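# Move blue foam block or yellow sponge into tote

## Task

Search the room's desks for a blue foam block. If one is there, place it in the tote next to the door; if there is none, place the yellow sponge in that tote. The placed object must lie fully inside the tote with no part overhanging its rim. Nothing new may be left on the floor, the cartons must remain standing upright on their desks, and the robot must not topple or finish leaning. The result only counts if it stays in place without the robot holding it.

## Robot and tools

ROBOT. A Hello Robot Stretch 3 with a single arm: a two-wheeled base (0.33 m long, 0.34 m wide), a lift carriage riding up a mast, and a telescoping arm that extends out of the robot's right side. The gripper has no forward/back joint of its own, so reach along the robot's heading by driving the base. Turns in place pivot about the point midway between the drive wheels, 0.05 m behind the front edge. When stowed (arm in, wrist folded), the wrist pokes out up to 0.06 m past the right side and a turn sweeps a 0.28 m radius; an unfolded, level wrist reaches beyond that circle. Loose objects may occasionally get nudged by something other than the robot.

FRAMES. Base frame: origin on the floor between the drive wheels, x forward, y left, z up. hand_pose is reported in this frame, located where the closed fingertips meet; with all wrist joints at zero its x axis points up, y points back along the arm toward the mast, z toward the rear. Fingertips are round pads 0.04 m wide, sitting slightly nearer the wrist when wide open. The odometry frame is the base frame as it was when the scene began.

execute_actions. Arguments: "actions", a list holding one action or nothing (empty just reports state and images); "cameras", a list from head_camera, nav_camera, wrist_camera, all (missing, null or ["all"] gives every camera, [] gives none; an unknown name rejects the call). One action may contain "base", "joints", and optionally "contact_limits"; all its motions start at once and may finish at different times, each capped at 15 s.
- base: exactly one of {"translate_m": d}, a relative straight drive in metres, forward positive, -1 to 1; or {"rotate_rad": d}, a relative turn in place, left/counter-clockwise positive, -3.2 to 3.2. Both are offsets from where the base measured itself in the most recent state report. No sideways motion.
- joints: one dictionary for the single arm and head, each entry an absolute target: lift_m 0 to 1.1 m (arm height, tolerance 0.004); arm_m 0 to 0.52 m extension (0.004); wrist_yaw_rad -1.345 to 4.42 (0 along the arm, positive swings toward the front, 3.0 folds over the base; 0.02); wrist_pitch_rad -1.57 to 0.451 (0 level, negative tips fingertips down; 0.05); wrist_roll_rad -2.911 to 2.911 (0 means fingers side by side and level; 0.02); gripper_m -0.089 to 0.179 (larger is wider; the real fingertip gap is 0.007 less near closed and 0.025 less fully open, and zero under 0.007; 0.004); head_pan_rad -3.953 to 1.73 (0 ahead, positive left, -1.57 looks along the arm; 0.02); head_tilt_rad -1.53 to 0.419 (0 level, negative down; 0.02).
- contact_limits: {"arm_m": percent from 1 to 100}, stopping the arm once its motor effort reaches about that value (about the negative of it while retracting). Smaller is gentler; too small halts instantly. It also caps the arm's holding force until the next action; the result reports the active, default and maximum values, and higher requests are cut to the maximum.
Joints or base omitted from an action may keep pushing toward earlier targets without the status showing it. Unknown keys or out-of-range numbers reject the call and nothing moves. If a result reports a stop, later execute_actions, wait and finished_scene calls in that same reply are skipped.

wait: "seconds" 0 to 10; nothing new is commanded, then the same state and images come back.
zoom_image: "camera" and "region" [x0, y0, x1, y1] in pixels of that camera's latest full image (origin top-left, at most 504 by 504). Images: head_camera 896x504, nav_camera 672x504 fisheye, wrist_camera 644x364. Both head_camera and nav_camera move with the head joints; wrist_camera rides on the gripper.
finished_scene: "scene" integer; ends the scene for good after the last command is held and says whether the goal is met.

RESULTS. pictures lists image order. joint_positions gives current joint values. base_status and joint_status: done (for the base, wheels turned the full amount even if slipping), off_target (stopped short, may still push), contact_stop, time_out, torque_fault (after the last three the old target is dropped and the joint holds where it stopped unless slack or off). on_its_own covers uncommanded behaviour; its "held at" is a held target, not a position. motor_effort: percent of maximum, positive toward higher values, peak in brackets; readings carry fixed biases and noise, and effort outside its rest range hints at load or pushing. Positive wheel effort pushes forward. lidar_m: 12 distances in metres from the base origin, 30-degree sectors starting straight ahead and going counter-clockwise (4th left, 7th behind, 10th right), scan plane 0.17 m high, range 0.15 to 12, "-" means nothing; it misses clear objects, tabletops and thin legs, and the robot can block sectors 5, 6, 9, 10. wrist_depth_mm (45 to 1000) and head_depth_mm (280 to 4000, image sideways) are 7x7 median-depth grids from top-left. base_odometry counts wheel turns only; heading -3.142 to 3.142, left positive; turned_by_wheels and turned_by_imu give turn since last result; base_tilt in degrees, forward and right positive, with a fixed bias of up to about 4.

CAUTIONS. Arm and lift stop and go slack when pressed hard; a slack lift may sink under load or be pushed up by closing fingers on a surface. Base, wrist and head never stop on contact; wrist servos shut off for 10 s after sustained strain. To grip, command gripper_m under the object width; release with at least 0.02 above the touching value; re-squeeze with a new value. Fold or unfold the wrist only with lift_m 0.32 to 0.95, wrist_pitch_rad -0.4 and roll near 0; after folding, lift may drop to 0.25. With wrist_yaw_rad below -0.4 keep pitch at -0.5 or lower. Fast base speeds (0.30 m/s, 1.9 rad/s) need lift_m under 0.30, arm_m under 0.03, wrist_yaw_rad over 2.54; otherwise 0.10 m/s and 0.63 rad/s. Pushing on something rigid with the gripper above about 0.45 m, repeating a push, driving while holding or hooking a fixed thing, or snagging furniture (especially reversing) can tip the robot; back out in small steps, pull the gripper free, and lower lift_m to about 0.2 if still tipped. Avoid drops, slips, slams and hard impacts.

Each tool is called after "Emit:" in YAML: its name, and indented under it one key for each argument.

## Session

I'll start by looking at the current state.

Emit:
execute_actions:
  actions: []

Scene clock: 0.00 s.
base_odometry: x=+0.000 y=+0.000 heading=+0.000 (m, m, rad; odometry frame)
turned_by_wheels: +0.000 (rad since the last result)
turned_by_imu: +0.000 (rad since the last result)
base_tilt: forward=-1.3 right=-1.4 (deg)
lidar_m: 1.48 1.98 1.70 1.57 2.18 1.89 1.60 1.90 2.32 2.25 2.61 1.68
head_depth_mm: 1843 1838 1833 1863 1189 1850 1835 / 1845 1843 1850 1852 1191 1850 1832 / 1848 1857 1853 1844 1184 1177 1847 / 1860 1840 1849 1851 1185 1179 1847 / 1845 1847 1844 1849 1183 1185 1833 / 1861 1843 1845 1852 1849 1190 1841 / 1861 1840 1841 1836 1850 1312 1824
base_status: not commanded
joint_positions: lift_m=+0.342 arm_m=-0.002 wrist_yaw_rad=+3.127 wrist_pitch_rad=-0.335 wrist_roll_rad=-0.012 gripper_m=+0.037 head_pan_rad=-0.017 head_tilt_rad=-0.011
joint_status: not commanded
motor_effort: left_wheel=+0 right_wheel=-1 lift_m=+39 arm_m=-1 wrist_yaw_rad=+0 wrist_pitch_rad=+7 wrist_roll_rad=+0 gripper_m=+0 head_pan_rad=+0 head_tilt_rad=+1 (%)
hand_pose: x=-0.0177 y=+0.0908 z=+0.3735 quat_wxyz=(+0.123, +0.694, +0.114, +0.701) (m; base frame)
wrist_depth_mm: - - - - - - - / - - - - - - - / 942 - - - - - - / 739 794 - 930 - - - / 607 635 - 717 781 869 896 / 527 550 568 578 646 670 720 / 466 - - 522 530 569 601
pictures: head_camera (sideways: a quarter turn clockwise sets it upright), nav_camera (sideways: a quarter turn counterclockwise sets it upright), wrist_camera
Images, in order (width x height): head_camera 896x504, nav_camera 672x504, wrist_camera 644x364.

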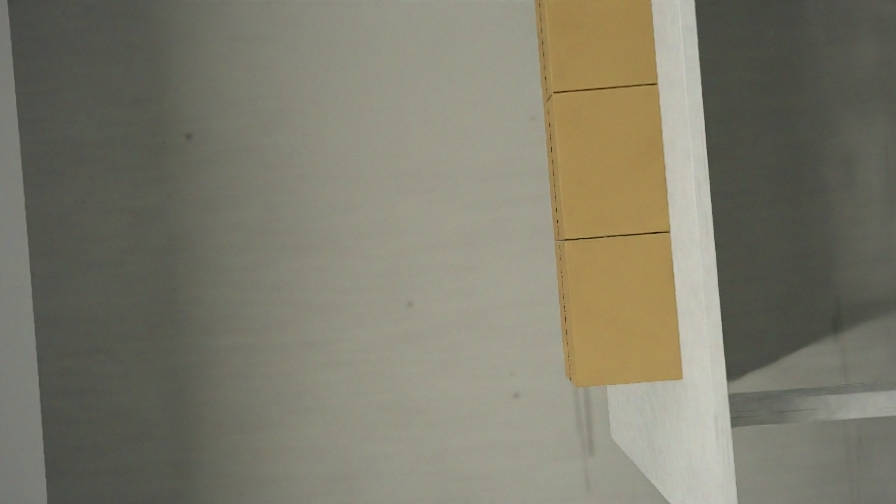

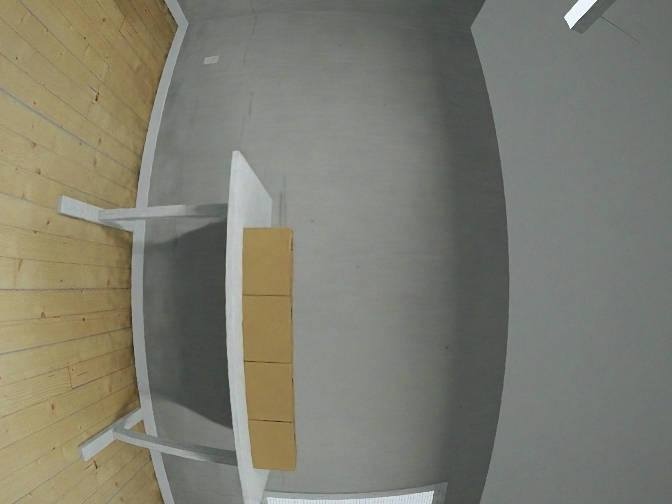

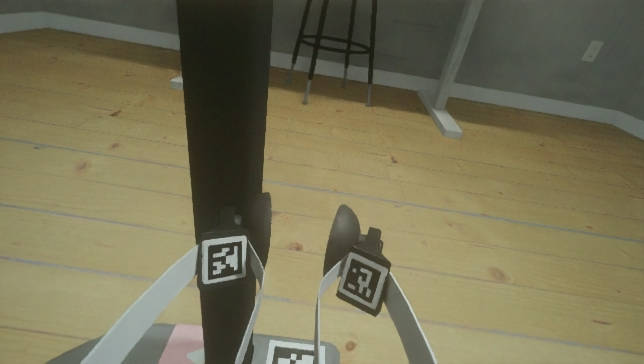

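Emit:
execute_actions:
  actions:
    - {"joints": {"head_pan_rad": 1.57, "head_tilt_rad": -0.3}}
  cameras: ["head_camera", "nav_camera"]

Emit:
execute_actions:
  actions:
    - {"joints": {"head_pan_rad": -1.57, "head_tilt_rad": -0.3}}
  cameras: ["head_camera", "nav_camera"]

Emit:
execute_actions:
  actions:
    - {"joints": {"head_pan_rad": -3.14, "head_tilt_rad": -0.3}}
  cameras: ["head_camera", "nav_camera"]

Scene clock: 6.07 s.
base_odometry: x=+0.000 y=+0.000 heading=+0.000 (m, m, rad; odometry frame)
turned_by_wheels: +0.000 (rad since the last result)
turned_by_imu: +0.000 (rad since the last result)
base_tilt: forward=-1.3 right=-1.3 (deg)
lidar_m: 1.49 1.98 1.70 1.57 2.19 1.89 1.60 1.90 2.31 2.26 2.60 1.68
head_depth_mm: 1853 1930 2029 1637 2233 1866 1587 / 1851 1936 1989 1481 2260 2033 1601 / 1843 1941 1989 1412 2201 1979 1607 / 1859 1907 1970 1431 1853 1918 1635 / 1841 1931 1960 1444 2222 2096 1649 / 1829 1910 1975 1427 2257 2109 1656 / 1833 1910 1978 1554 2209 1932 1674
base_status: not commanded
joint_positions: lift_m=+0.342 arm_m=-0.002 wrist_yaw_rad=+3.127 wrist_pitch_rad=-0.335 wrist_roll_rad=-0.012 gripper_m=+0.037 head_pan_rad=+1.563 head_tilt_rad=-0.296
joint_status: all done
motor_effort: left_wheel=+0(0) right_wheel=+0(0) lift_m=+39(39) arm_m=-1(1) wrist_yaw_rad=+0(0) wrist_pitch_rad=+8(8) wrist_roll_rad=+0(0) gripper_m=+0(0) head_pan_rad=+3(42) head_tilt_rad=-3(22) (%)
hand_pose: x=-0.0177 y=+0.0908 z=+0.3735 quat_wxyz=(+0.123, +0.694, +0.114, +0.701) (m; base frame)
wrist_depth_mm: - - - - - - - / - - - - - - - / 952 - - - - - - / 734 777 - 904 - - - / 603 653 - 715 782 840 915 / 523 544 568 595 642 673 713 / 449 - - 524 545 570 595
pictures: head_camera (sideways: a quarter turn clockwise sets it upright), nav_camera (sideways: a quarter turn counterclockwise sets it upright)
Images, in order (width x height): head_camera 896x504, nav_camera 672x504.

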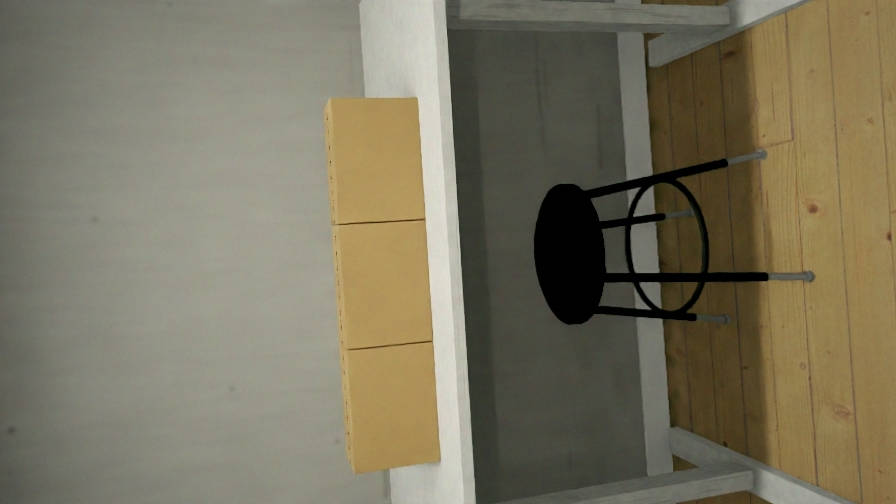

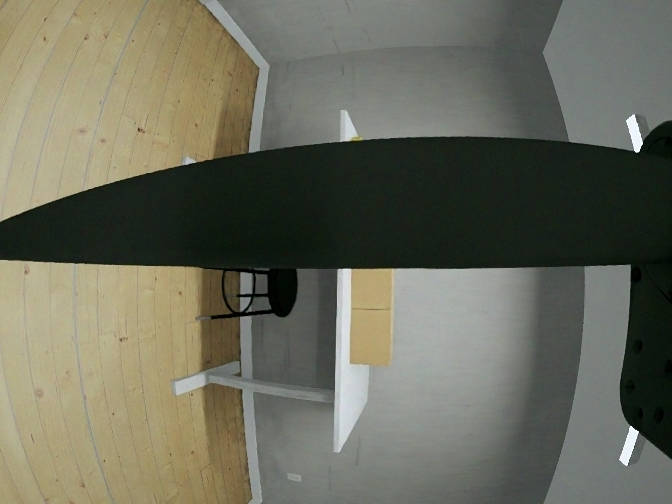

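Scene clock: 8.13 s.
base_odometry: x=+0.000 y=+0.000 heading=+0.000 (m, m, rad; odometry frame)
turned_by_wheels: +0.000 (rad since the last result)
turned_by_imu: +0.000 (rad since the last result)
base_tilt: forward=-1.5 right=-1.3 (deg)
lidar_m: 1.48 1.98 1.70 1.57 2.19 1.89 1.59 1.90 2.31 2.25 2.60 1.68
head_depth_mm: 2346 2474 2590 2362 2501 2013 1594 / 2317 2426 2571 2041 2776 2037 1602 / 2337 2438 2591 2054 2803 2080 1615 / 2326 2454 2582 2057 2829 2064 1632 / 2356 2462 2609 2049 2779 2109 1655 / 2357 2452 2600 2454 2783 2099 1660 / 2372 2464 2556 2676 2826 2165 1673
base_status: not commanded
joint_positions: lift_m=+0.342 arm_m=-0.002 wrist_yaw_rad=+3.127 wrist_pitch_rad=-0.335 wrist_roll_rad=-0.012 gripper_m=+0.037 head_pan_rad=-1.563 head_tilt_rad=-0.296
joint_status: all done
motor_effort: left_wheel=+0(0) right_wheel=+0(1) lift_m=+39(39) arm_m=-1(1) wrist_yaw_rad=+0(0) wrist_pitch_rad=+8(8) wrist_roll_rad=+0(0) gripper_m=+1(1) head_pan_rad=-4(42) head_tilt_rad=-2(2) (%)
hand_pose: x=-0.0177 y=+0.0908 z=+0.3735 quat_wxyz=(+0.123, +0.694, +0.114, +0.701) (m; base frame)
wrist_depth_mm: - - - - - - - / - - - - - - - / 910 - - - - - - / 725 788 - 935 - - - / 599 635 - 725 783 850 923 / 524 547 561 592 650 662 714 / 456 - - 519 541 576 607
pictures: head_camera (sideways: a quarter turn clockwise sets it upright), nav_camera (sideways: a quarter turn counterclockwise sets it upright)
Images, in order (width x height): head_camera 896x504, nav_camera 672x504.

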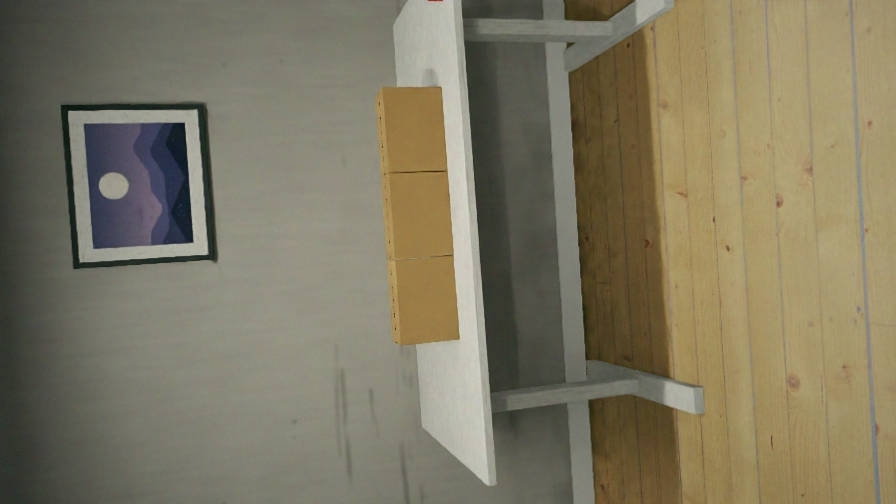

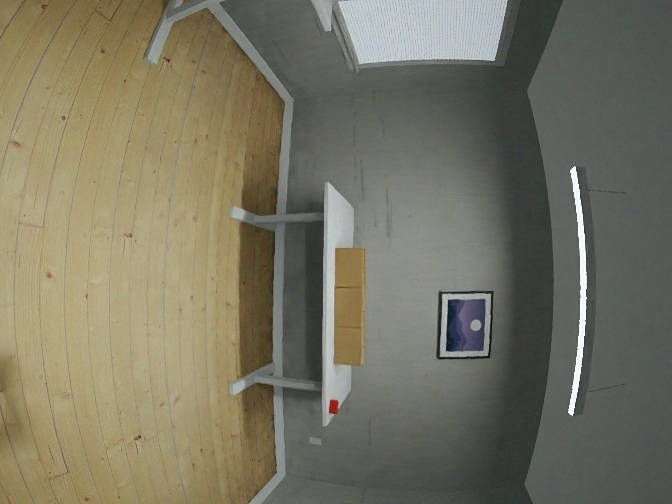

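Scene clock: 9.50 s.
base_odometry: x=+0.000 y=+0.000 heading=+0.000 (m, m, rad; odometry frame)
turned_by_wheels: +0.000 (rad since the last result)
turned_by_imu: +0.000 (rad since the last result)
base_tilt: forward=-1.3 right=-1.2 (deg)
lidar_m: 1.48 1.98 1.70 1.57 2.18 1.89 1.60 1.90 2.32 2.25 2.60 1.68
head_depth_mm: 1608 1688 1795 1872 1984 2008 1592 / 1627 1701 1767 1874 1980 2035 1596 / 1639 1705 1799 1899 2018 2052 1565 / 1651 1706 1804 1902 2009 2063 1545 / 1641 1720 1807 1908 1997 2055 1603 / 1629 1700 1767 1856 1860 1879 1670 / 1563 1665 1742 1848 1878 2000 1672
base_status: not commanded
joint_positions: lift_m=+0.342 arm_m=-0.002 wrist_yaw_rad=+3.127 wrist_pitch_rad=-0.335 wrist_roll_rad=-0.012 gripper_m=+0.037 head_pan_rad=-3.133 head_tilt_rad=-0.296
joint_status: all done
motor_effort: left_wheel=+0(0) right_wheel=+0(0) lift_m=+39(39) arm_m=+0(1) wrist_yaw_rad=+0(0) wrist_pitch_rad=+8(7) wrist_roll_rad=+0(0) gripper_m=+0(1) head_pan_rad=-4(41) head_tilt_rad=-2(2) (%)
hand_pose: x=-0.0177 y=+0.0908 z=+0.3735 quat_wxyz=(+0.123, +0.694, +0.114, +0.701) (m; base frame)
wrist_depth_mm: - - - - - - - / - - - - - - - / 925 - - - - - - / 748 779 - 917 - - - / 609 645 - 711 800 838 908 / 524 547 566 582 648 667 717 / 459 - - 528 538 565 603
pictures: head_camera (sideways: a quarter turn clockwise sets it upright), nav_camera (sideways: a quarter turn counterclockwise sets it upright)
Images, in order (width x height): head_camera 896x504, nav_camera 672x504.

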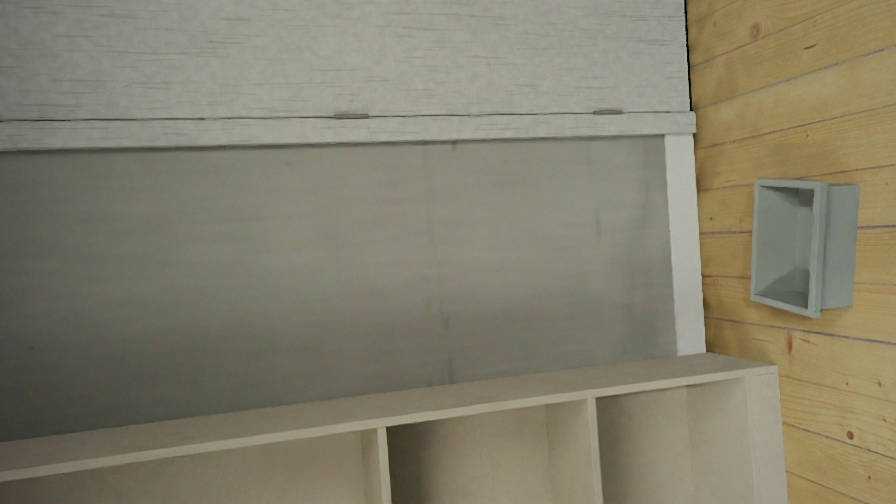

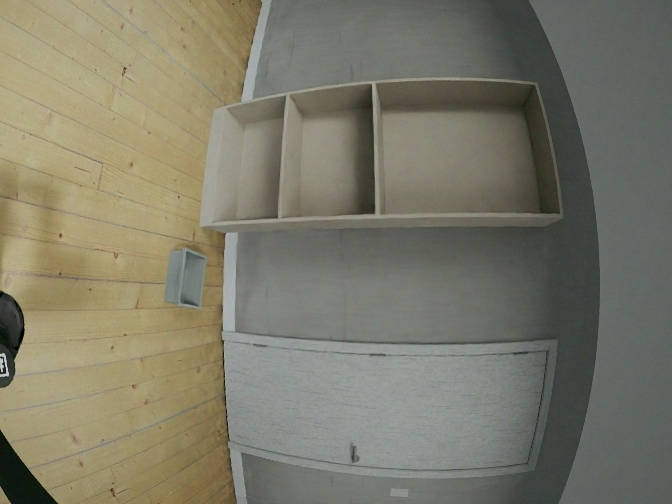

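Emit:
execute_actions:
  actions:
    - {"base": {"rotate_rad": -1.02}, "joints": {"lift_m": 0.28, "head_pan_rad": 0.0, "head_tilt_rad": -0.5}}
  cameras: ["head_camera", "nav_camera"]

Scene clock: 44.93 s.
base_odometry: x=+0.000 y=+0.000 heading=-1.020 (m, m, rad; odometry frame)
turned_by_wheels: -1.020 (rad since the last result)
turned_by_imu: -1.007 (rad since the last result)
base_tilt: forward=-1.4 right=-1.4 (deg)
lidar_m: 2.53 1.69 1.48 2.00 1.70 1.84 1.77 1.88 1.60 1.91 2.32 2.25
head_depth_mm: 2293 2429 2221 2579 2029 1618 1352 / 2396 2589 2794 2732 2048 1637 1361 / 2515 2735 2978 2773 2069 1651 1366 / 2640 2872 3114 2790 2091 1645 1375 / 2784 2910 3124 2823 2106 1669 1382 / 2463 2606 2745 2749 2113 1669 1395 / 2211 2307 2448 2520 2122 1698 1391
base_status: done
joint_positions: lift_m=+0.281 arm_m=-0.002 wrist_yaw_rad=+3.127 wrist_pitch_rad=-0.336 wrist_roll_rad=-0.012 gripper_m=+0.037 head_pan_rad=-0.007 head_tilt_rad=-0.494
joint_status: all done
motor_effort: left_wheel=+3(13) right_wheel=-3(9) lift_m=+21(35) arm_m=+0(1) wrist_yaw_rad=+0(0) wrist_pitch_rad=+7(8) wrist_roll_rad=+0(0) gripper_m=+0(1) head_pan_rad=+3(40) head_tilt_rad=-2(18) (%)
hand_pose: x=-0.0177 y=+0.0907 z=+0.3121 quat_wxyz=(+0.123, +0.694, +0.114, +0.701) (m; base frame)
wrist_depth_mm: - - - - - - - / - - - - - - - / 820 896 - - - - - / 634 689 - 804 871 935 - / 530 556 - 642 688 728 793 / 470 492 - 532 574 592 630 / - - - - 473 492 525
pictures: head_camera (sideways: a quarter turn clockwise sets it upright), nav_camera (sideways: a quarter turn counterclockwise sets it upright)
Images, in order (width x height): head_camera 896x504, nav_camera 672x504.

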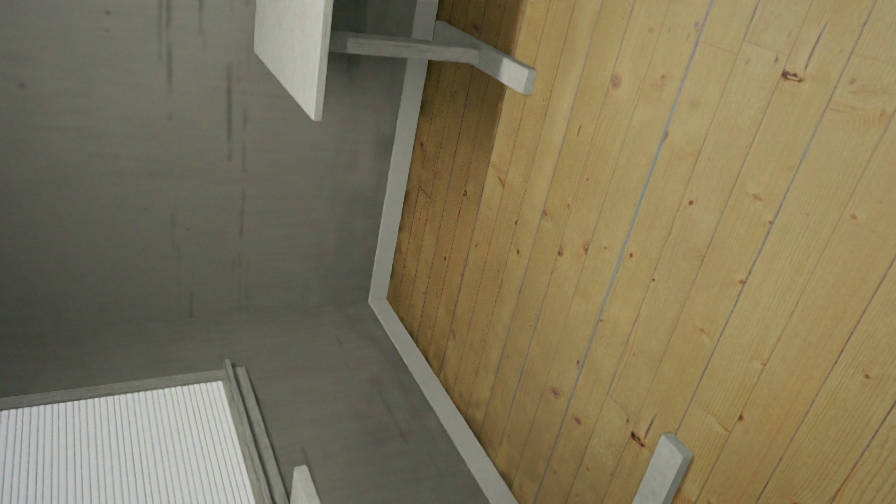

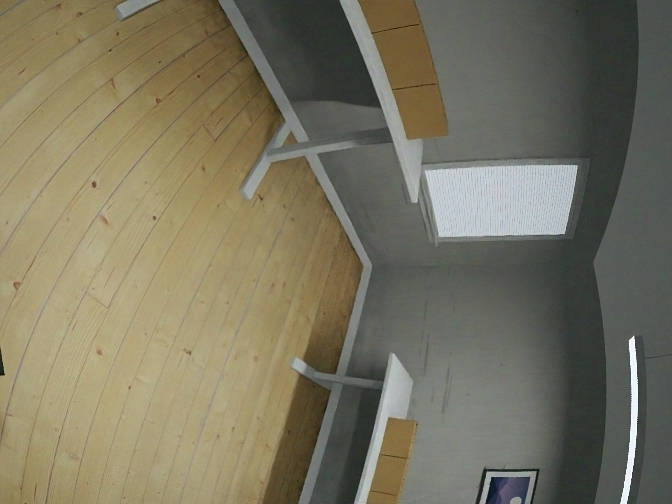

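Emit:
execute_actions:
  actions:
    - {"base": {"translate_m": 1.0}}
  cameras: ["nav_camera"]

Emit:
execute_actions:
  actions:
    - {"base": {"translate_m": 1.0}}
  cameras: ["nav_camera"]

Scene clock: 53.57 s.
base_odometry: x=+0.524 y=-0.852 heading=-1.020 (m, m, rad; odometry frame)
turned_by_wheels: +0.000 (rad since the last result)
turned_by_imu: +0.008 (rad since the last result)
base_tilt: forward=-1.2 right=-1.4 (deg)
lidar_m: 1.78 1.36 0.90 1.42 1.47 2.37 2.75 2.15 2.12 1.85 1.85 1.36
head_depth_mm: 1562 1685 1822 1973 2021 1606 1348 / 1637 1757 1907 2097 2027 1624 1352 / 1725 1867 2044 2209 2070 1635 1366 / 1813 1979 2168 2348 2070 1649 1371 / 1906 2026 2178 2321 2099 1661 1374 / 1735 1818 1931 2010 2035 1663 1389 / 1547 1617 1689 1780 1871 1677 1395
base_status: done
joint_positions: lift_m=+0.281 arm_m=-0.002 wrist_yaw_rad=+3.127 wrist_pitch_rad=-0.336 wrist_roll_rad=-0.012 gripper_m=+0.037 head_pan_rad=-0.007 head_tilt_rad=-0.495
joint_status: not commanded
motor_effort: left_wheel=+1(14) right_wheel=-2(5) lift_m=+22(22) arm_m=+0(1) wrist_yaw_rad=+0(0) wrist_pitch_rad=+7(8) wrist_roll_rad=+0(0) gripper_m=+0(1) head_pan_rad=+3(3) head_tilt_rad=-2(2) (%)
hand_pose: x=-0.0177 y=+0.0907 z=+0.3121 quat_wxyz=(+0.123, +0.694, +0.114, +0.701) (m; base frame)
wrist_depth_mm: - - - - - - 916 / - - - - - - 961 / 828 894 - - - - - / 650 697 - 807 877 861 - / 530 568 - 634 674 708 787 / 461 484 - 520 561 603 644 / - - - - 475 497 520
pictures: nav_camera (sideways: a quarter turn counterclockwise sets it upright)
Images, in order (width x height): nav_camera 672x504.

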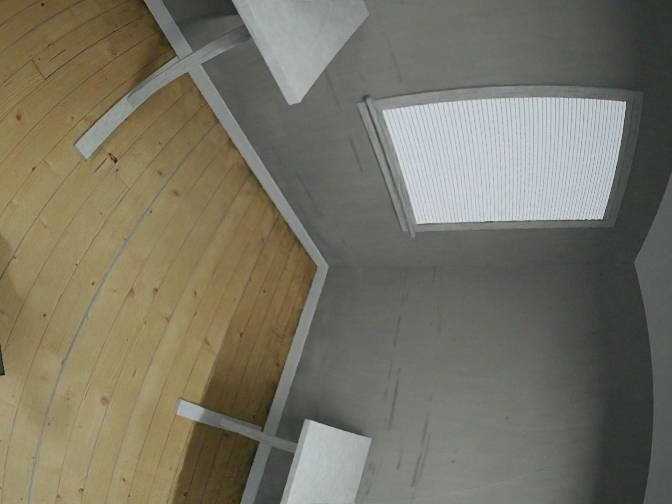

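Scene clock: 58.67 s.
base_odometry: x=+1.047 y=-1.704 heading=-1.020 (m, m, rad; odometry frame)
turned_by_wheels: +0.000 (rad since the last result)
turned_by_imu: +0.008 (rad since the last result)
base_tilt: forward=-1.3 right=-1.3 (deg)
lidar_m: 1.03 0.80 0.78 0.83 1.20 2.02 3.73 2.94 1.86 0.76 1.02 1.01
head_depth_mm: 850 911 986 1069 1164 1282 1340 / 892 962 1041 1122 1247 1384 1354 / 939 1012 1100 1206 1342 1489 1352 / 989 1075 1176 1295 1442 1555 1365 / 1051 1119 1216 1313 1422 1508 1374 / 992 1035 1088 1151 1218 1296 1321 / 891 926 966 1000 1066 1120 1183
base_status: done
joint_positions: lift_m=+0.281 arm_m=-0.002 wrist_yaw_rad=+3.127 wrist_pitch_rad=-0.336 wrist_roll_rad=-0.012 gripper_m=+0.037 head_pan_rad=-0.007 head_tilt_rad=-0.495
joint_status: not commanded
motor_effort: left_wheel=+0(12) right_wheel=+0(7) lift_m=+22(22) arm_m=-1(1) wrist_yaw_rad=+0(0) wrist_pitch_rad=+8(8) wrist_roll_rad=+0(0) gripper_m=+1(1) head_pan_rad=+3(3) head_tilt_rad=-2(2) (%)
hand_pose: x=-0.0177 y=+0.0907 z=+0.3121 quat_wxyz=(+0.123, +0.694, +0.114, +0.701) (m; base frame)
wrist_depth_mm: - 740 - 903 754 638 580 / - - - 955 772 680 603 / 832 793 - 997 840 723 629 / 628 691 - 820 858 759 644 / 538 564 - 622 690 725 668 / 459 502 - 516 573 583 623 / - - - - 478 493 524
pictures: nav_camera (sideways: a quarter turn counterclockwise sets it upright)
Images, in order (width x height): nav_camera 672x504.

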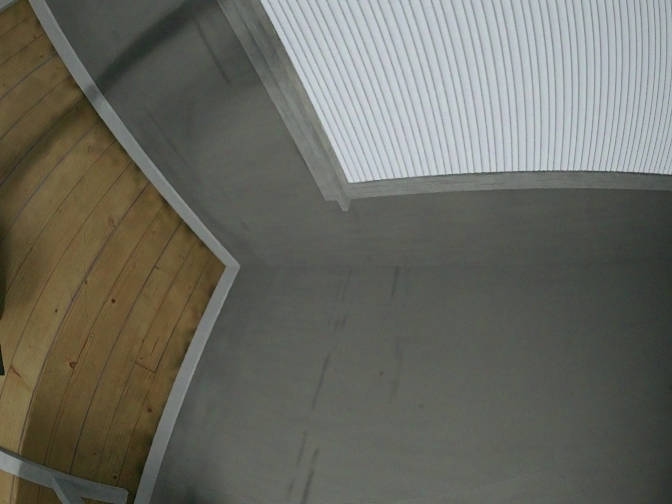

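Emit:
execute_actions:
  actions:
    - {"base": {"translate_m": 0.62}, "joints": {"head_pan_rad": -2.18, "head_tilt_rad": -0.35}}
  cameras: ["head_camera", "nav_camera"]

Scene clock: 69.53 s.
base_odometry: x=+1.372 y=-2.232 heading=-1.020 (m, m, rad; odometry frame)
turned_by_wheels: +0.000 (rad since the last result)
turned_by_imu: +0.005 (rad since the last result)
base_tilt: forward=-1.2 right=-1.3 (deg)
lidar_m: 0.53 0.44 0.43 0.46 0.67 1.26 4.30 3.14 0.88 0.66 0.51 0.50
head_depth_mm: 2885 3054 3218 3242 2479 1730 1501 / 2917 3105 3311 3395 1117 1703 1511 / 2944 3094 3307 1513 1136 1715 1517 / 2921 3063 3178 1419 1150 964 1149 / 2941 3030 3257 1751 1167 978 1502 / 2892 2962 2841 1798 1180 956 1552 / 2012 1903 1800 1620 1203 959 1457
base_status: done
joint_positions: lift_m=+0.281 arm_m=-0.002 wrist_yaw_rad=+3.127 wrist_pitch_rad=-0.336 wrist_roll_rad=-0.012 gripper_m=+0.037 head_pan_rad=-2.173 head_tilt_rad=-0.359
joint_status: all done
motor_effort: left_wheel=-1(11) right_wheel=+0(7) lift_m=+22(22) arm_m=-1(1) wrist_yaw_rad=+0(0) wrist_pitch_rad=+7(7) wrist_roll_rad=+0(0) gripper_m=+1(1) head_pan_rad=-4(42) head_tilt_rad=+3(16) (%)
hand_pose: x=-0.0177 y=+0.0907 z=+0.3121 quat_wxyz=(+0.123, +0.694, +0.114, +0.701) (m; base frame)
wrist_depth_mm: - 859 - 522 433 379 334 / - 903 - 549 464 393 344 / 831 857 - 585 490 415 361 / 643 684 - 638 513 439 378 / 540 562 - 618 543 465 394 / 458 500 - 527 542 477 420 / - - - - 474 478 432
pictures: head_camera (sideways: a quarter turn clockwise sets it upright), nav_camera (sideways: a quarter turn counterclockwise sets it upright)
Images, in order (width x height): head_camera 896x504, nav_camera 672x504.

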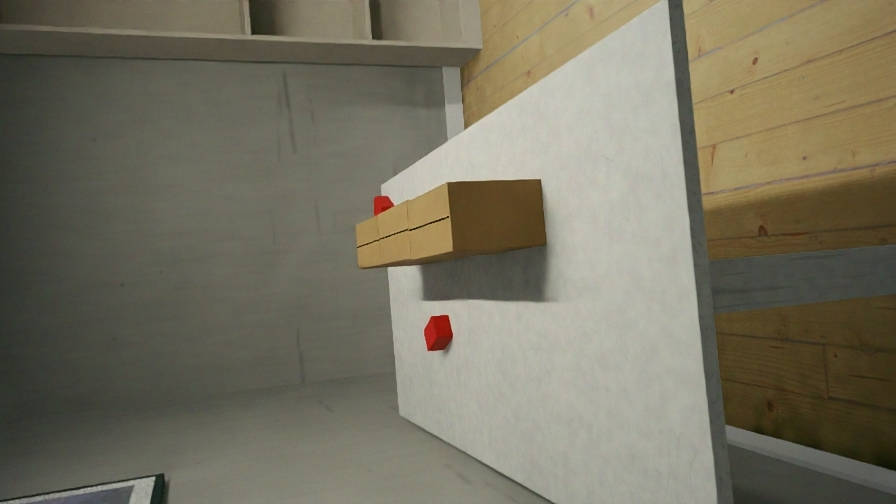

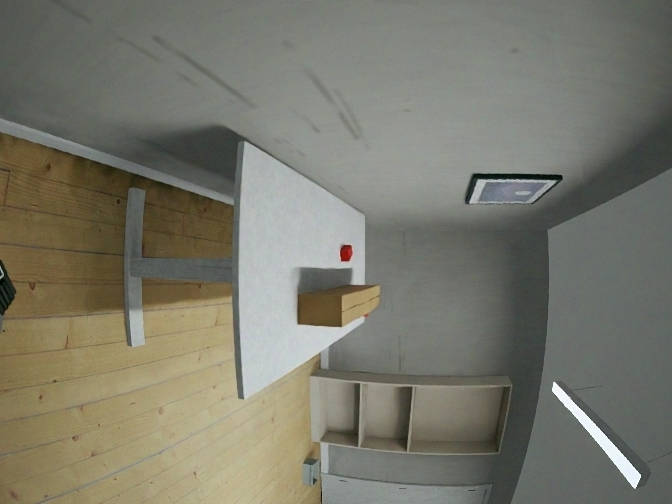

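Emit:
execute_actions:
  actions:
    - {"base": {"rotate_rad": -3.13}, "joints": {"head_pan_rad": -0.67, "head_tilt_rad": -0.2}}
  cameras: ["head_camera", "nav_camera"]

Scene clock: 82.90 s.
base_odometry: x=+1.372 y=-2.232 heading=+2.133 (m, m, rad; odometry frame)
turned_by_wheels: -3.130 (rad since the last result)
turned_by_imu: -3.094 (rad since the last result)
base_tilt: forward=-1.3 right=-1.4 (deg)
lidar_m: 4.29 3.13 0.88 0.65 0.51 0.50 0.53 0.44 0.43 0.46 0.67 1.25
head_depth_mm: 994 1032 1072 1104 1162 1216 1268 / 1293 1359 1426 1421 1565 1694 1655 / 1848 1980 2157 1793 2299 2240 1778 / 2887 3845 - 1868 1294 1344 1391 / 3230 3961 - 1912 2906 2289 1808 / 3153 3887 - 1373 2999 2435 1840 / 3098 3916 - - 3030 2478 1862
base_status: done
joint_positions: lift_m=+0.281 arm_m=-0.002 wrist_yaw_rad=+3.127 wrist_pitch_rad=-0.336 wrist_roll_rad=-0.012 gripper_m=+0.037 head_pan_rad=-0.677 head_tilt_rad=-0.211
joint_status: all done
motor_effort: left_wheel=+2(16) right_wheel=-3(11) lift_m=+22(22) arm_m=-1(2) wrist_yaw_rad=+0(0) wrist_pitch_rad=+8(8) wrist_roll_rad=+0(0) gripper_m=+1(0) head_pan_rad=+3(41) head_tilt_rad=+4(18) (%)
hand_pose: x=-0.0177 y=+0.0907 z=+0.3121 quat_wxyz=(+0.123, +0.694, +0.114, +0.701) (m; base frame)
wrist_depth_mm: 379 450 - 760 - - - / 400 485 - 855 - - - / 421 521 - 920 - - - / 450 542 - 796 839 897 - / 462 551 - 639 698 736 780 / 460 497 - 526 556 591 619 / - - - - 481 496 520
pictures: head_camera (sideways: a quarter turn clockwise sets it upright), nav_camera (sideways: a quarter turn counterclockwise sets it upright)
Images, in order (width x height): head_camera 896x504, nav_camera 672x504.

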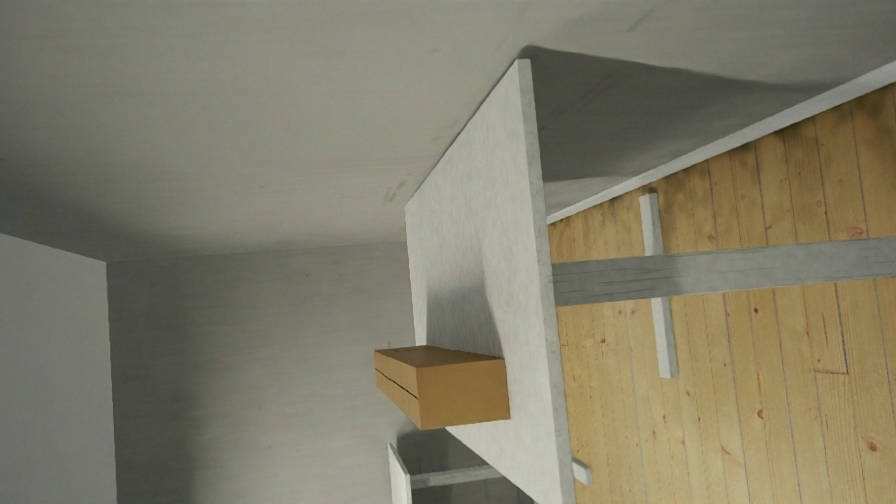

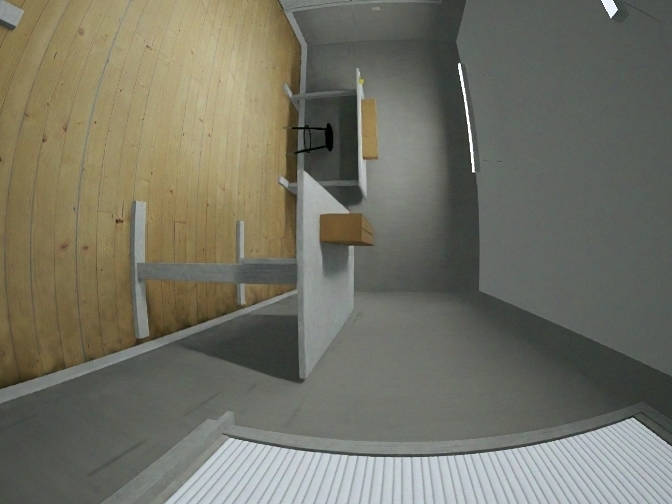

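Emit:
execute_actions:
  actions:
    - {"base": {"translate_m": 1.0}, "joints": {"head_pan_rad": 0.0, "head_tilt_rad": -0.3}}
  cameras: ["nav_camera"]

Emit:
execute_actions:
  actions:
    - {"base": {"translate_m": 1.0}}
  cameras: ["head_camera", "nav_camera"]

Scene clock: 112.20 s.
base_odometry: x=+0.838 y=-1.386 heading=+2.133 (m, m, rad; odometry frame)
turned_by_wheels: +0.000 (rad since the last result)
turned_by_imu: +0.008 (rad since the last result)
base_tilt: forward=-1.4 right=-1.3 (deg)
lidar_m: 3.37 2.61 2.42 1.70 1.33 1.31 1.31 1.02 1.01 0.72 1.60 2.97
head_depth_mm: 3106 3232 2721 3243 2757 2016 1593 / 3226 3399 3473 3647 2812 2031 1608 / 3401 3611 3688 3890 2746 2033 1617 / 3626 3774 - - 2898 2074 1633 / 3801 3981 - - 2933 2101 1649 / 3566 3694 3702 3838 2999 2109 1662 / 3189 3208 3385 3366 3006 2136 1676
base_status: done
joint_positions: lift_m=+0.281 arm_m=-0.002 wrist_yaw_rad=+3.127 wrist_pitch_rad=-0.336 wrist_roll_rad=-0.012 gripper_m=+0.037 head_pan_rad=-0.007 head_tilt_rad=-0.297
joint_status: all done
motor_effort: left_wheel=+1(14) right_wheel=-2(5) lift_m=+23(22) arm_m=-1(1) wrist_yaw_rad=+0(0) wrist_pitch_rad=+7(8) wrist_roll_rad=+0(0) gripper_m=+1(1) head_pan_rad=+3(41) head_tilt_rad=-1(11) (%)
hand_pose: x=-0.0177 y=+0.0907 z=+0.3121 quat_wxyz=(+0.123, +0.694, +0.114, +0.701) (m; base frame)
wrist_depth_mm: 946 - - - - - - / 980 - - - - - - / 817 811 - - - - - / 643 681 - 802 896 954 - / 534 568 - 637 677 720 804 / 457 486 - 525 564 591 630 / - - - - 479 495 520
pictures: nav_camera (sideways: a quarter turn counterclockwise sets it upright)
Images, in order (width x height): nav_camera 672x504.

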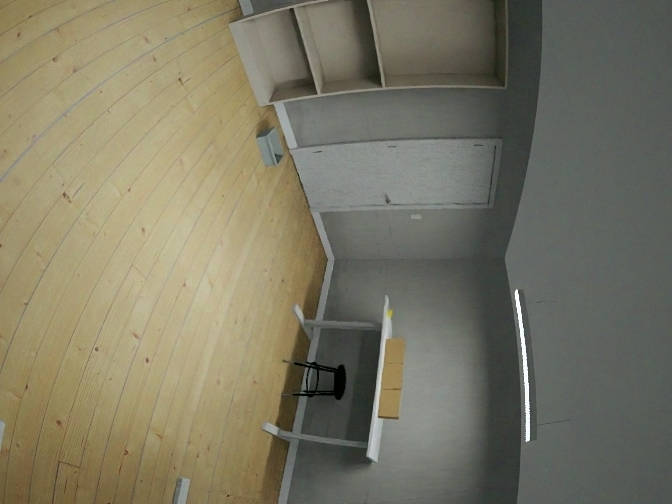

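Scene clock: 117.30 s.
base_odometry: x=+0.305 y=-0.541 heading=+2.133 (m, m, rad; odometry frame)
turned_by_wheels: +0.000 (rad since the last result)
turned_by_imu: +0.008 (rad since the last result)
base_tilt: forward=-1.3 right=-1.4 (deg)
lidar_m: 2.38 2.18 1.86 2.31 2.14 1.66 2.05 1.19 1.59 1.44 2.56 2.04
head_depth_mm: 2352 2436 1970 2731 2755 2007 1591 / 2436 2589 2658 2752 2545 2030 1594 / 2611 2760 2823 3035 2814 2041 1615 / 2794 2928 3072 3238 2854 2069 1630 / 2947 3054 3185 3333 2912 2097 1635 / 2760 2836 2898 2979 2889 2115 1667 / 2510 2519 2578 2662 2649 2150 1669
base_status: done
joint_positions: lift_m=+0.281 arm_m=-0.002 wrist_yaw_rad=+3.127 wrist_pitch_rad=-0.336 wrist_roll_rad=-0.012 gripper_m=+0.037 head_pan_rad=-0.007 head_tilt_rad=-0.297
joint_status: not commanded
motor_effort: left_wheel=+0(13) right_wheel=-1(6) lift_m=+22(22) arm_m=-1(1) wrist_yaw_rad=+0(0) wrist_pitch_rad=+8(8) wrist_roll_rad=+0(0) gripper_m=+0(1) head_pan_rad=+3(3) head_tilt_rad=-1(1) (%)
hand_pose: x=-0.0177 y=+0.0907 z=+0.3121 quat_wxyz=(+0.123, +0.694, +0.114, +0.701) (m; base frame)
wrist_depth_mm: - - - - - - - / - - - - - - - / 840 916 - - - - - / 644 667 - 813 877 937 - / 531 561 - 618 683 720 799 / 459 491 - 530 574 592 631 / - - - - 479 497 531
pictures: head_camera (sideways: a quarter turn clockwise sets it upright), nav_camera (sideways: a quarter turn counterclockwise sets it upright)
Images, in order (width x height): head_camera 896x504, nav_camera 672x504.

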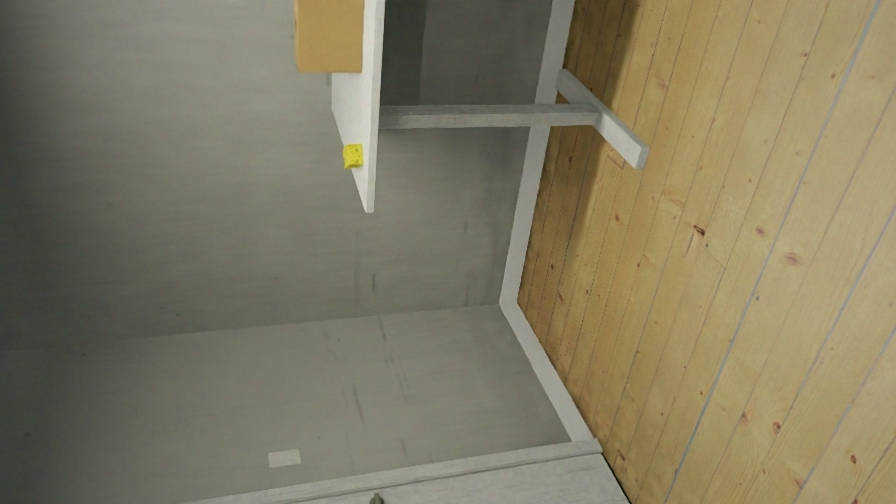

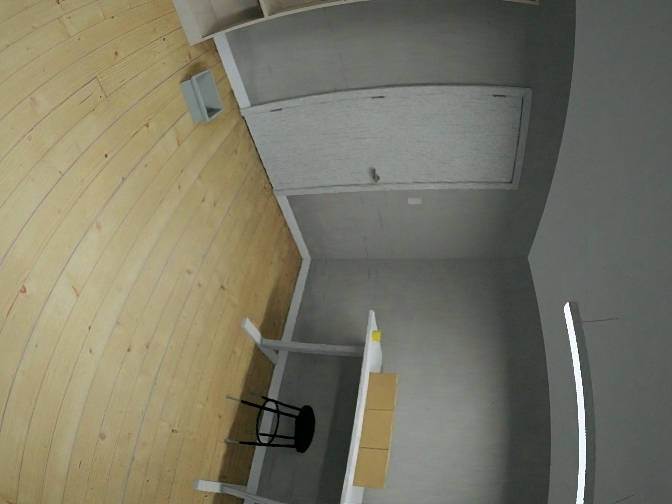

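Emit:
execute_actions:
  actions:
    - {"base": {"translate_m": 1.0}, "joints": {"head_tilt_rad": -0.5}}
  cameras: ["head_camera", "nav_camera"]

Scene clock: 129.33 s.
base_odometry: x=-0.229 y=+0.305 heading=+2.133 (m, m, rad; odometry frame)
turned_by_wheels: +0.000 (rad since the last result)
turned_by_imu: +0.008 (rad since the last result)
base_tilt: forward=-1.2 right=-1.3 (deg)
lidar_m: 1.98 1.56 1.54 1.42 2.50 2.58 2.79 2.07 1.74 2.34 1.39 1.43
head_depth_mm: 1599 1698 1187 1959 1840 1621 1358 / 1670 1817 1894 2131 2050 1625 1357 / 1762 1912 2084 2285 2066 1650 1361 / 1886 2044 2230 2390 2085 1650 1374 / 1985 2174 2354 2496 2094 1653 1377 / 1935 2030 2158 2264 2130 1679 1384 / 1742 1822 1902 2005 2036 1686 1402
base_status: done
joint_positions: lift_m=+0.281 arm_m=-0.002 wrist_yaw_rad=+3.127 wrist_pitch_rad=-0.336 wrist_roll_rad=-0.012 gripper_m=+0.037 head_pan_rad=-0.007 head_tilt_rad=-0.495
joint_status: all done
motor_effort: left_wheel=-1(12) right_wheel=+1(8) lift_m=+22(22) arm_m=-1(1) wrist_yaw_rad=+0(0) wrist_pitch_rad=+8(8) wrist_roll_rad=+0(0) gripper_m=+1(1) head_pan_rad=+3(3) head_tilt_rad=-2(18) (%)
hand_pose: x=-0.0177 y=+0.0907 z=+0.3121 quat_wxyz=(+0.123, +0.694, +0.114, +0.701) (m; base frame)
wrist_depth_mm: - - - - - - - / - - - - - - - / 830 895 - - - - - / 655 689 - 797 886 956 - / 523 569 - 641 676 749 796 / 455 487 - 530 568 585 628 / - - - - 474 487 522
pictures: head_camera (sideways: a quarter turn clockwise sets it upright), nav_camera (sideways: a quarter turn counterclockwise sets it upright)
Images, in order (width x height): head_camera 896x504, nav_camera 672x504.

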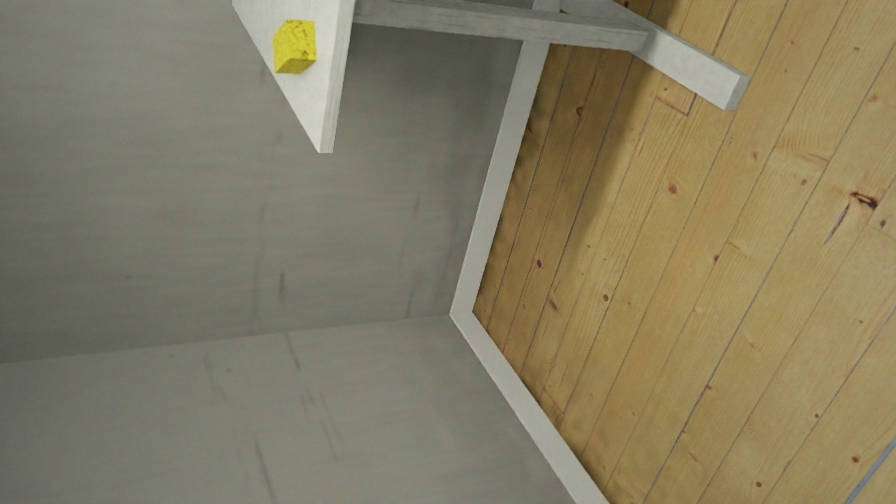

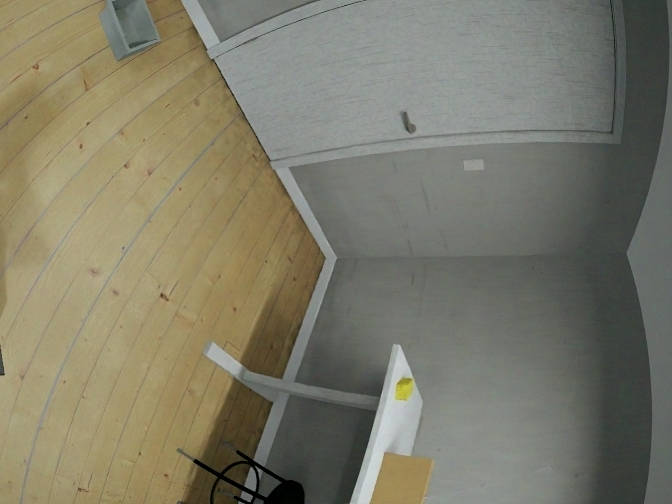

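Emit:
execute_actions:
  actions:
    - {"base": {"translate_m": 0.85}, "joints": {"head_pan_rad": -0.6, "head_tilt_rad": -0.8}}
  cameras: ["nav_camera"]

Scene clock: 138.60 s.
base_odometry: x=-0.682 y=+1.024 heading=+2.133 (m, m, rad; odometry frame)
turned_by_wheels: +0.000 (rad since the last result)
turned_by_imu: +0.007 (rad since the last result)
base_tilt: forward=-1.3 right=-1.4 (deg)
lidar_m: 1.25 1.04 1.04 1.12 1.58 3.14 2.87 2.31 2.69 0.86 0.72 1.15
head_depth_mm: 985 749 527 498 1534 1316 1167 / 981 754 532 502 1499 1323 1171 / 981 760 570 505 1447 1304 1165 / 993 1099 652 1483 1549 1330 1178 / 1014 1139 1314 1545 1550 1343 1177 / 1010 1145 1314 1546 1554 1340 1185 / 1006 1143 1307 1544 1568 1344 1182
base_status: done
joint_positions: lift_m=+0.281 arm_m=-0.002 wrist_yaw_rad=+3.127 wrist_pitch_rad=-0.336 wrist_roll_rad=-0.012 gripper_m=+0.037 head_pan_rad=-0.593 head_tilt_rad=-0.791
joint_status: all done
motor_effort: left_wheel=-2(10) right_wheel=+1(8) lift_m=+22(23) arm_m=-1(1) wrist_yaw_rad=+0(0) wrist_pitch_rad=+8(8) wrist_roll_rad=+0(0) gripper_m=+0(1) head_pan_rad=-4(40) head_tilt_rad=-4(21) (%)
hand_pose: x=-0.0177 y=+0.0907 z=+0.3121 quat_wxyz=(+0.123, +0.694, +0.114, +0.701) (m; base frame)
wrist_depth_mm: - - - - - 837 759 / - - - - - 909 773 / 822 863 - - - 930 805 / 644 698 - 818 870 952 851 / 531 560 - 646 673 737 794 / 464 487 - 528 560 593 628 / - - - - 469 498 519
pictures: nav_camera (sideways: a quarter turn counterclockwise sets it upright)
Images, in order (width x height): nav_camera 672x504.

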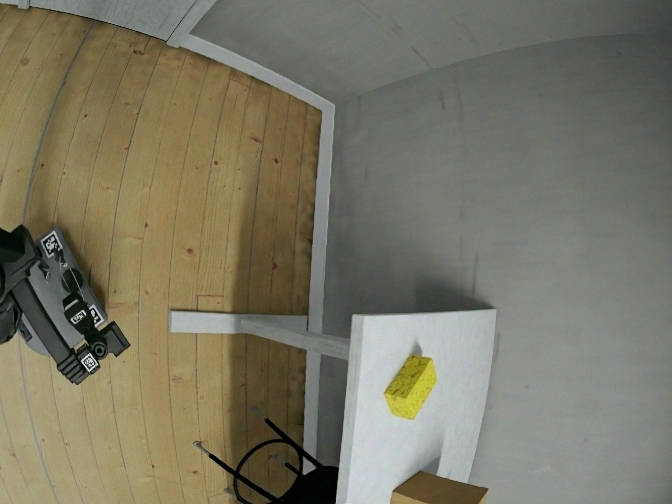

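Emit:
execute_actions:
  actions:
    - {"base": {"translate_m": 0.75}, "joints": {"head_pan_rad": -2.15, "head_tilt_rad": -0.4}}
  cameras: ["head_camera", "nav_camera"]

Scene clock: 146.10 s.
base_odometry: x=-1.082 y=+1.659 heading=+2.133 (m, m, rad; odometry frame)
turned_by_wheels: +0.000 (rad since the last result)
turned_by_imu: +0.006 (rad since the last result)
base_tilt: forward=-1.5 right=-1.4 (deg)
lidar_m: 0.61 0.61 0.61 0.66 0.97 2.70 3.59 2.93 0.58 0.71 0.57 0.56
head_depth_mm: 2680 2889 3128 940 594 532 1434 / 2715 2927 3049 891 576 535 1449 / 2713 2866 812 832 610 542 1456 / 2728 2909 1358 850 640 546 1459 / 2748 2965 1722 936 649 552 747 / 2359 2271 1756 956 657 556 1421 / 1648 1606 1484 973 666 562 1407
base_status: done
joint_positions: lift_m=+0.281 arm_m=-0.002 wrist_yaw_rad=+3.127 wrist_pitch_rad=-0.336 wrist_roll_rad=-0.012 gripper_m=+0.037 head_pan_rad=-2.143 head_tilt_rad=-0.408
joint_status: all done
motor_effort: left_wheel=-2(10) right_wheel=+2(9) lift_m=+23(22) arm_m=-1(1) wrist_yaw_rad=+0(0) wrist_pitch_rad=+8(8) wrist_roll_rad=+0(0) gripper_m=+0(1) head_pan_rad=-4(44) head_tilt_rad=+4(26) (%)
hand_pose: x=-0.0177 y=+0.0907 z=+0.3121 quat_wxyz=(+0.123, +0.694, +0.114, +0.701) (m; base frame)
wrist_depth_mm: - - - 721 599 521 454 / - - - 742 638 552 472 / 817 879 - 819 686 573 496 / 651 686 - 782 701 607 512 / 532 557 - 640 679 621 538 / 460 490 - 532 571 599 547 / - - - - 467 505 519
pictures: head_camera (sideways: a quarter turn clockwise sets it upright), nav_camera (sideways: a quarter turn counterclockwise sets it upright)
Images, in order (width x height): head_camera 896x504, nav_camera 672x504.

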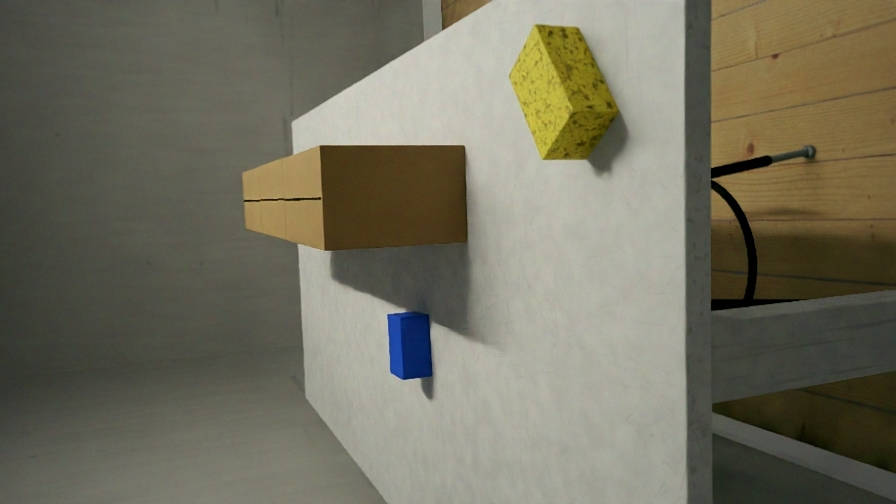

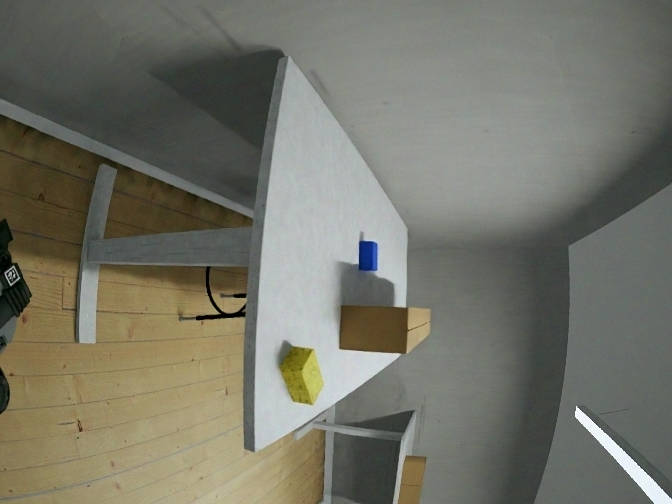

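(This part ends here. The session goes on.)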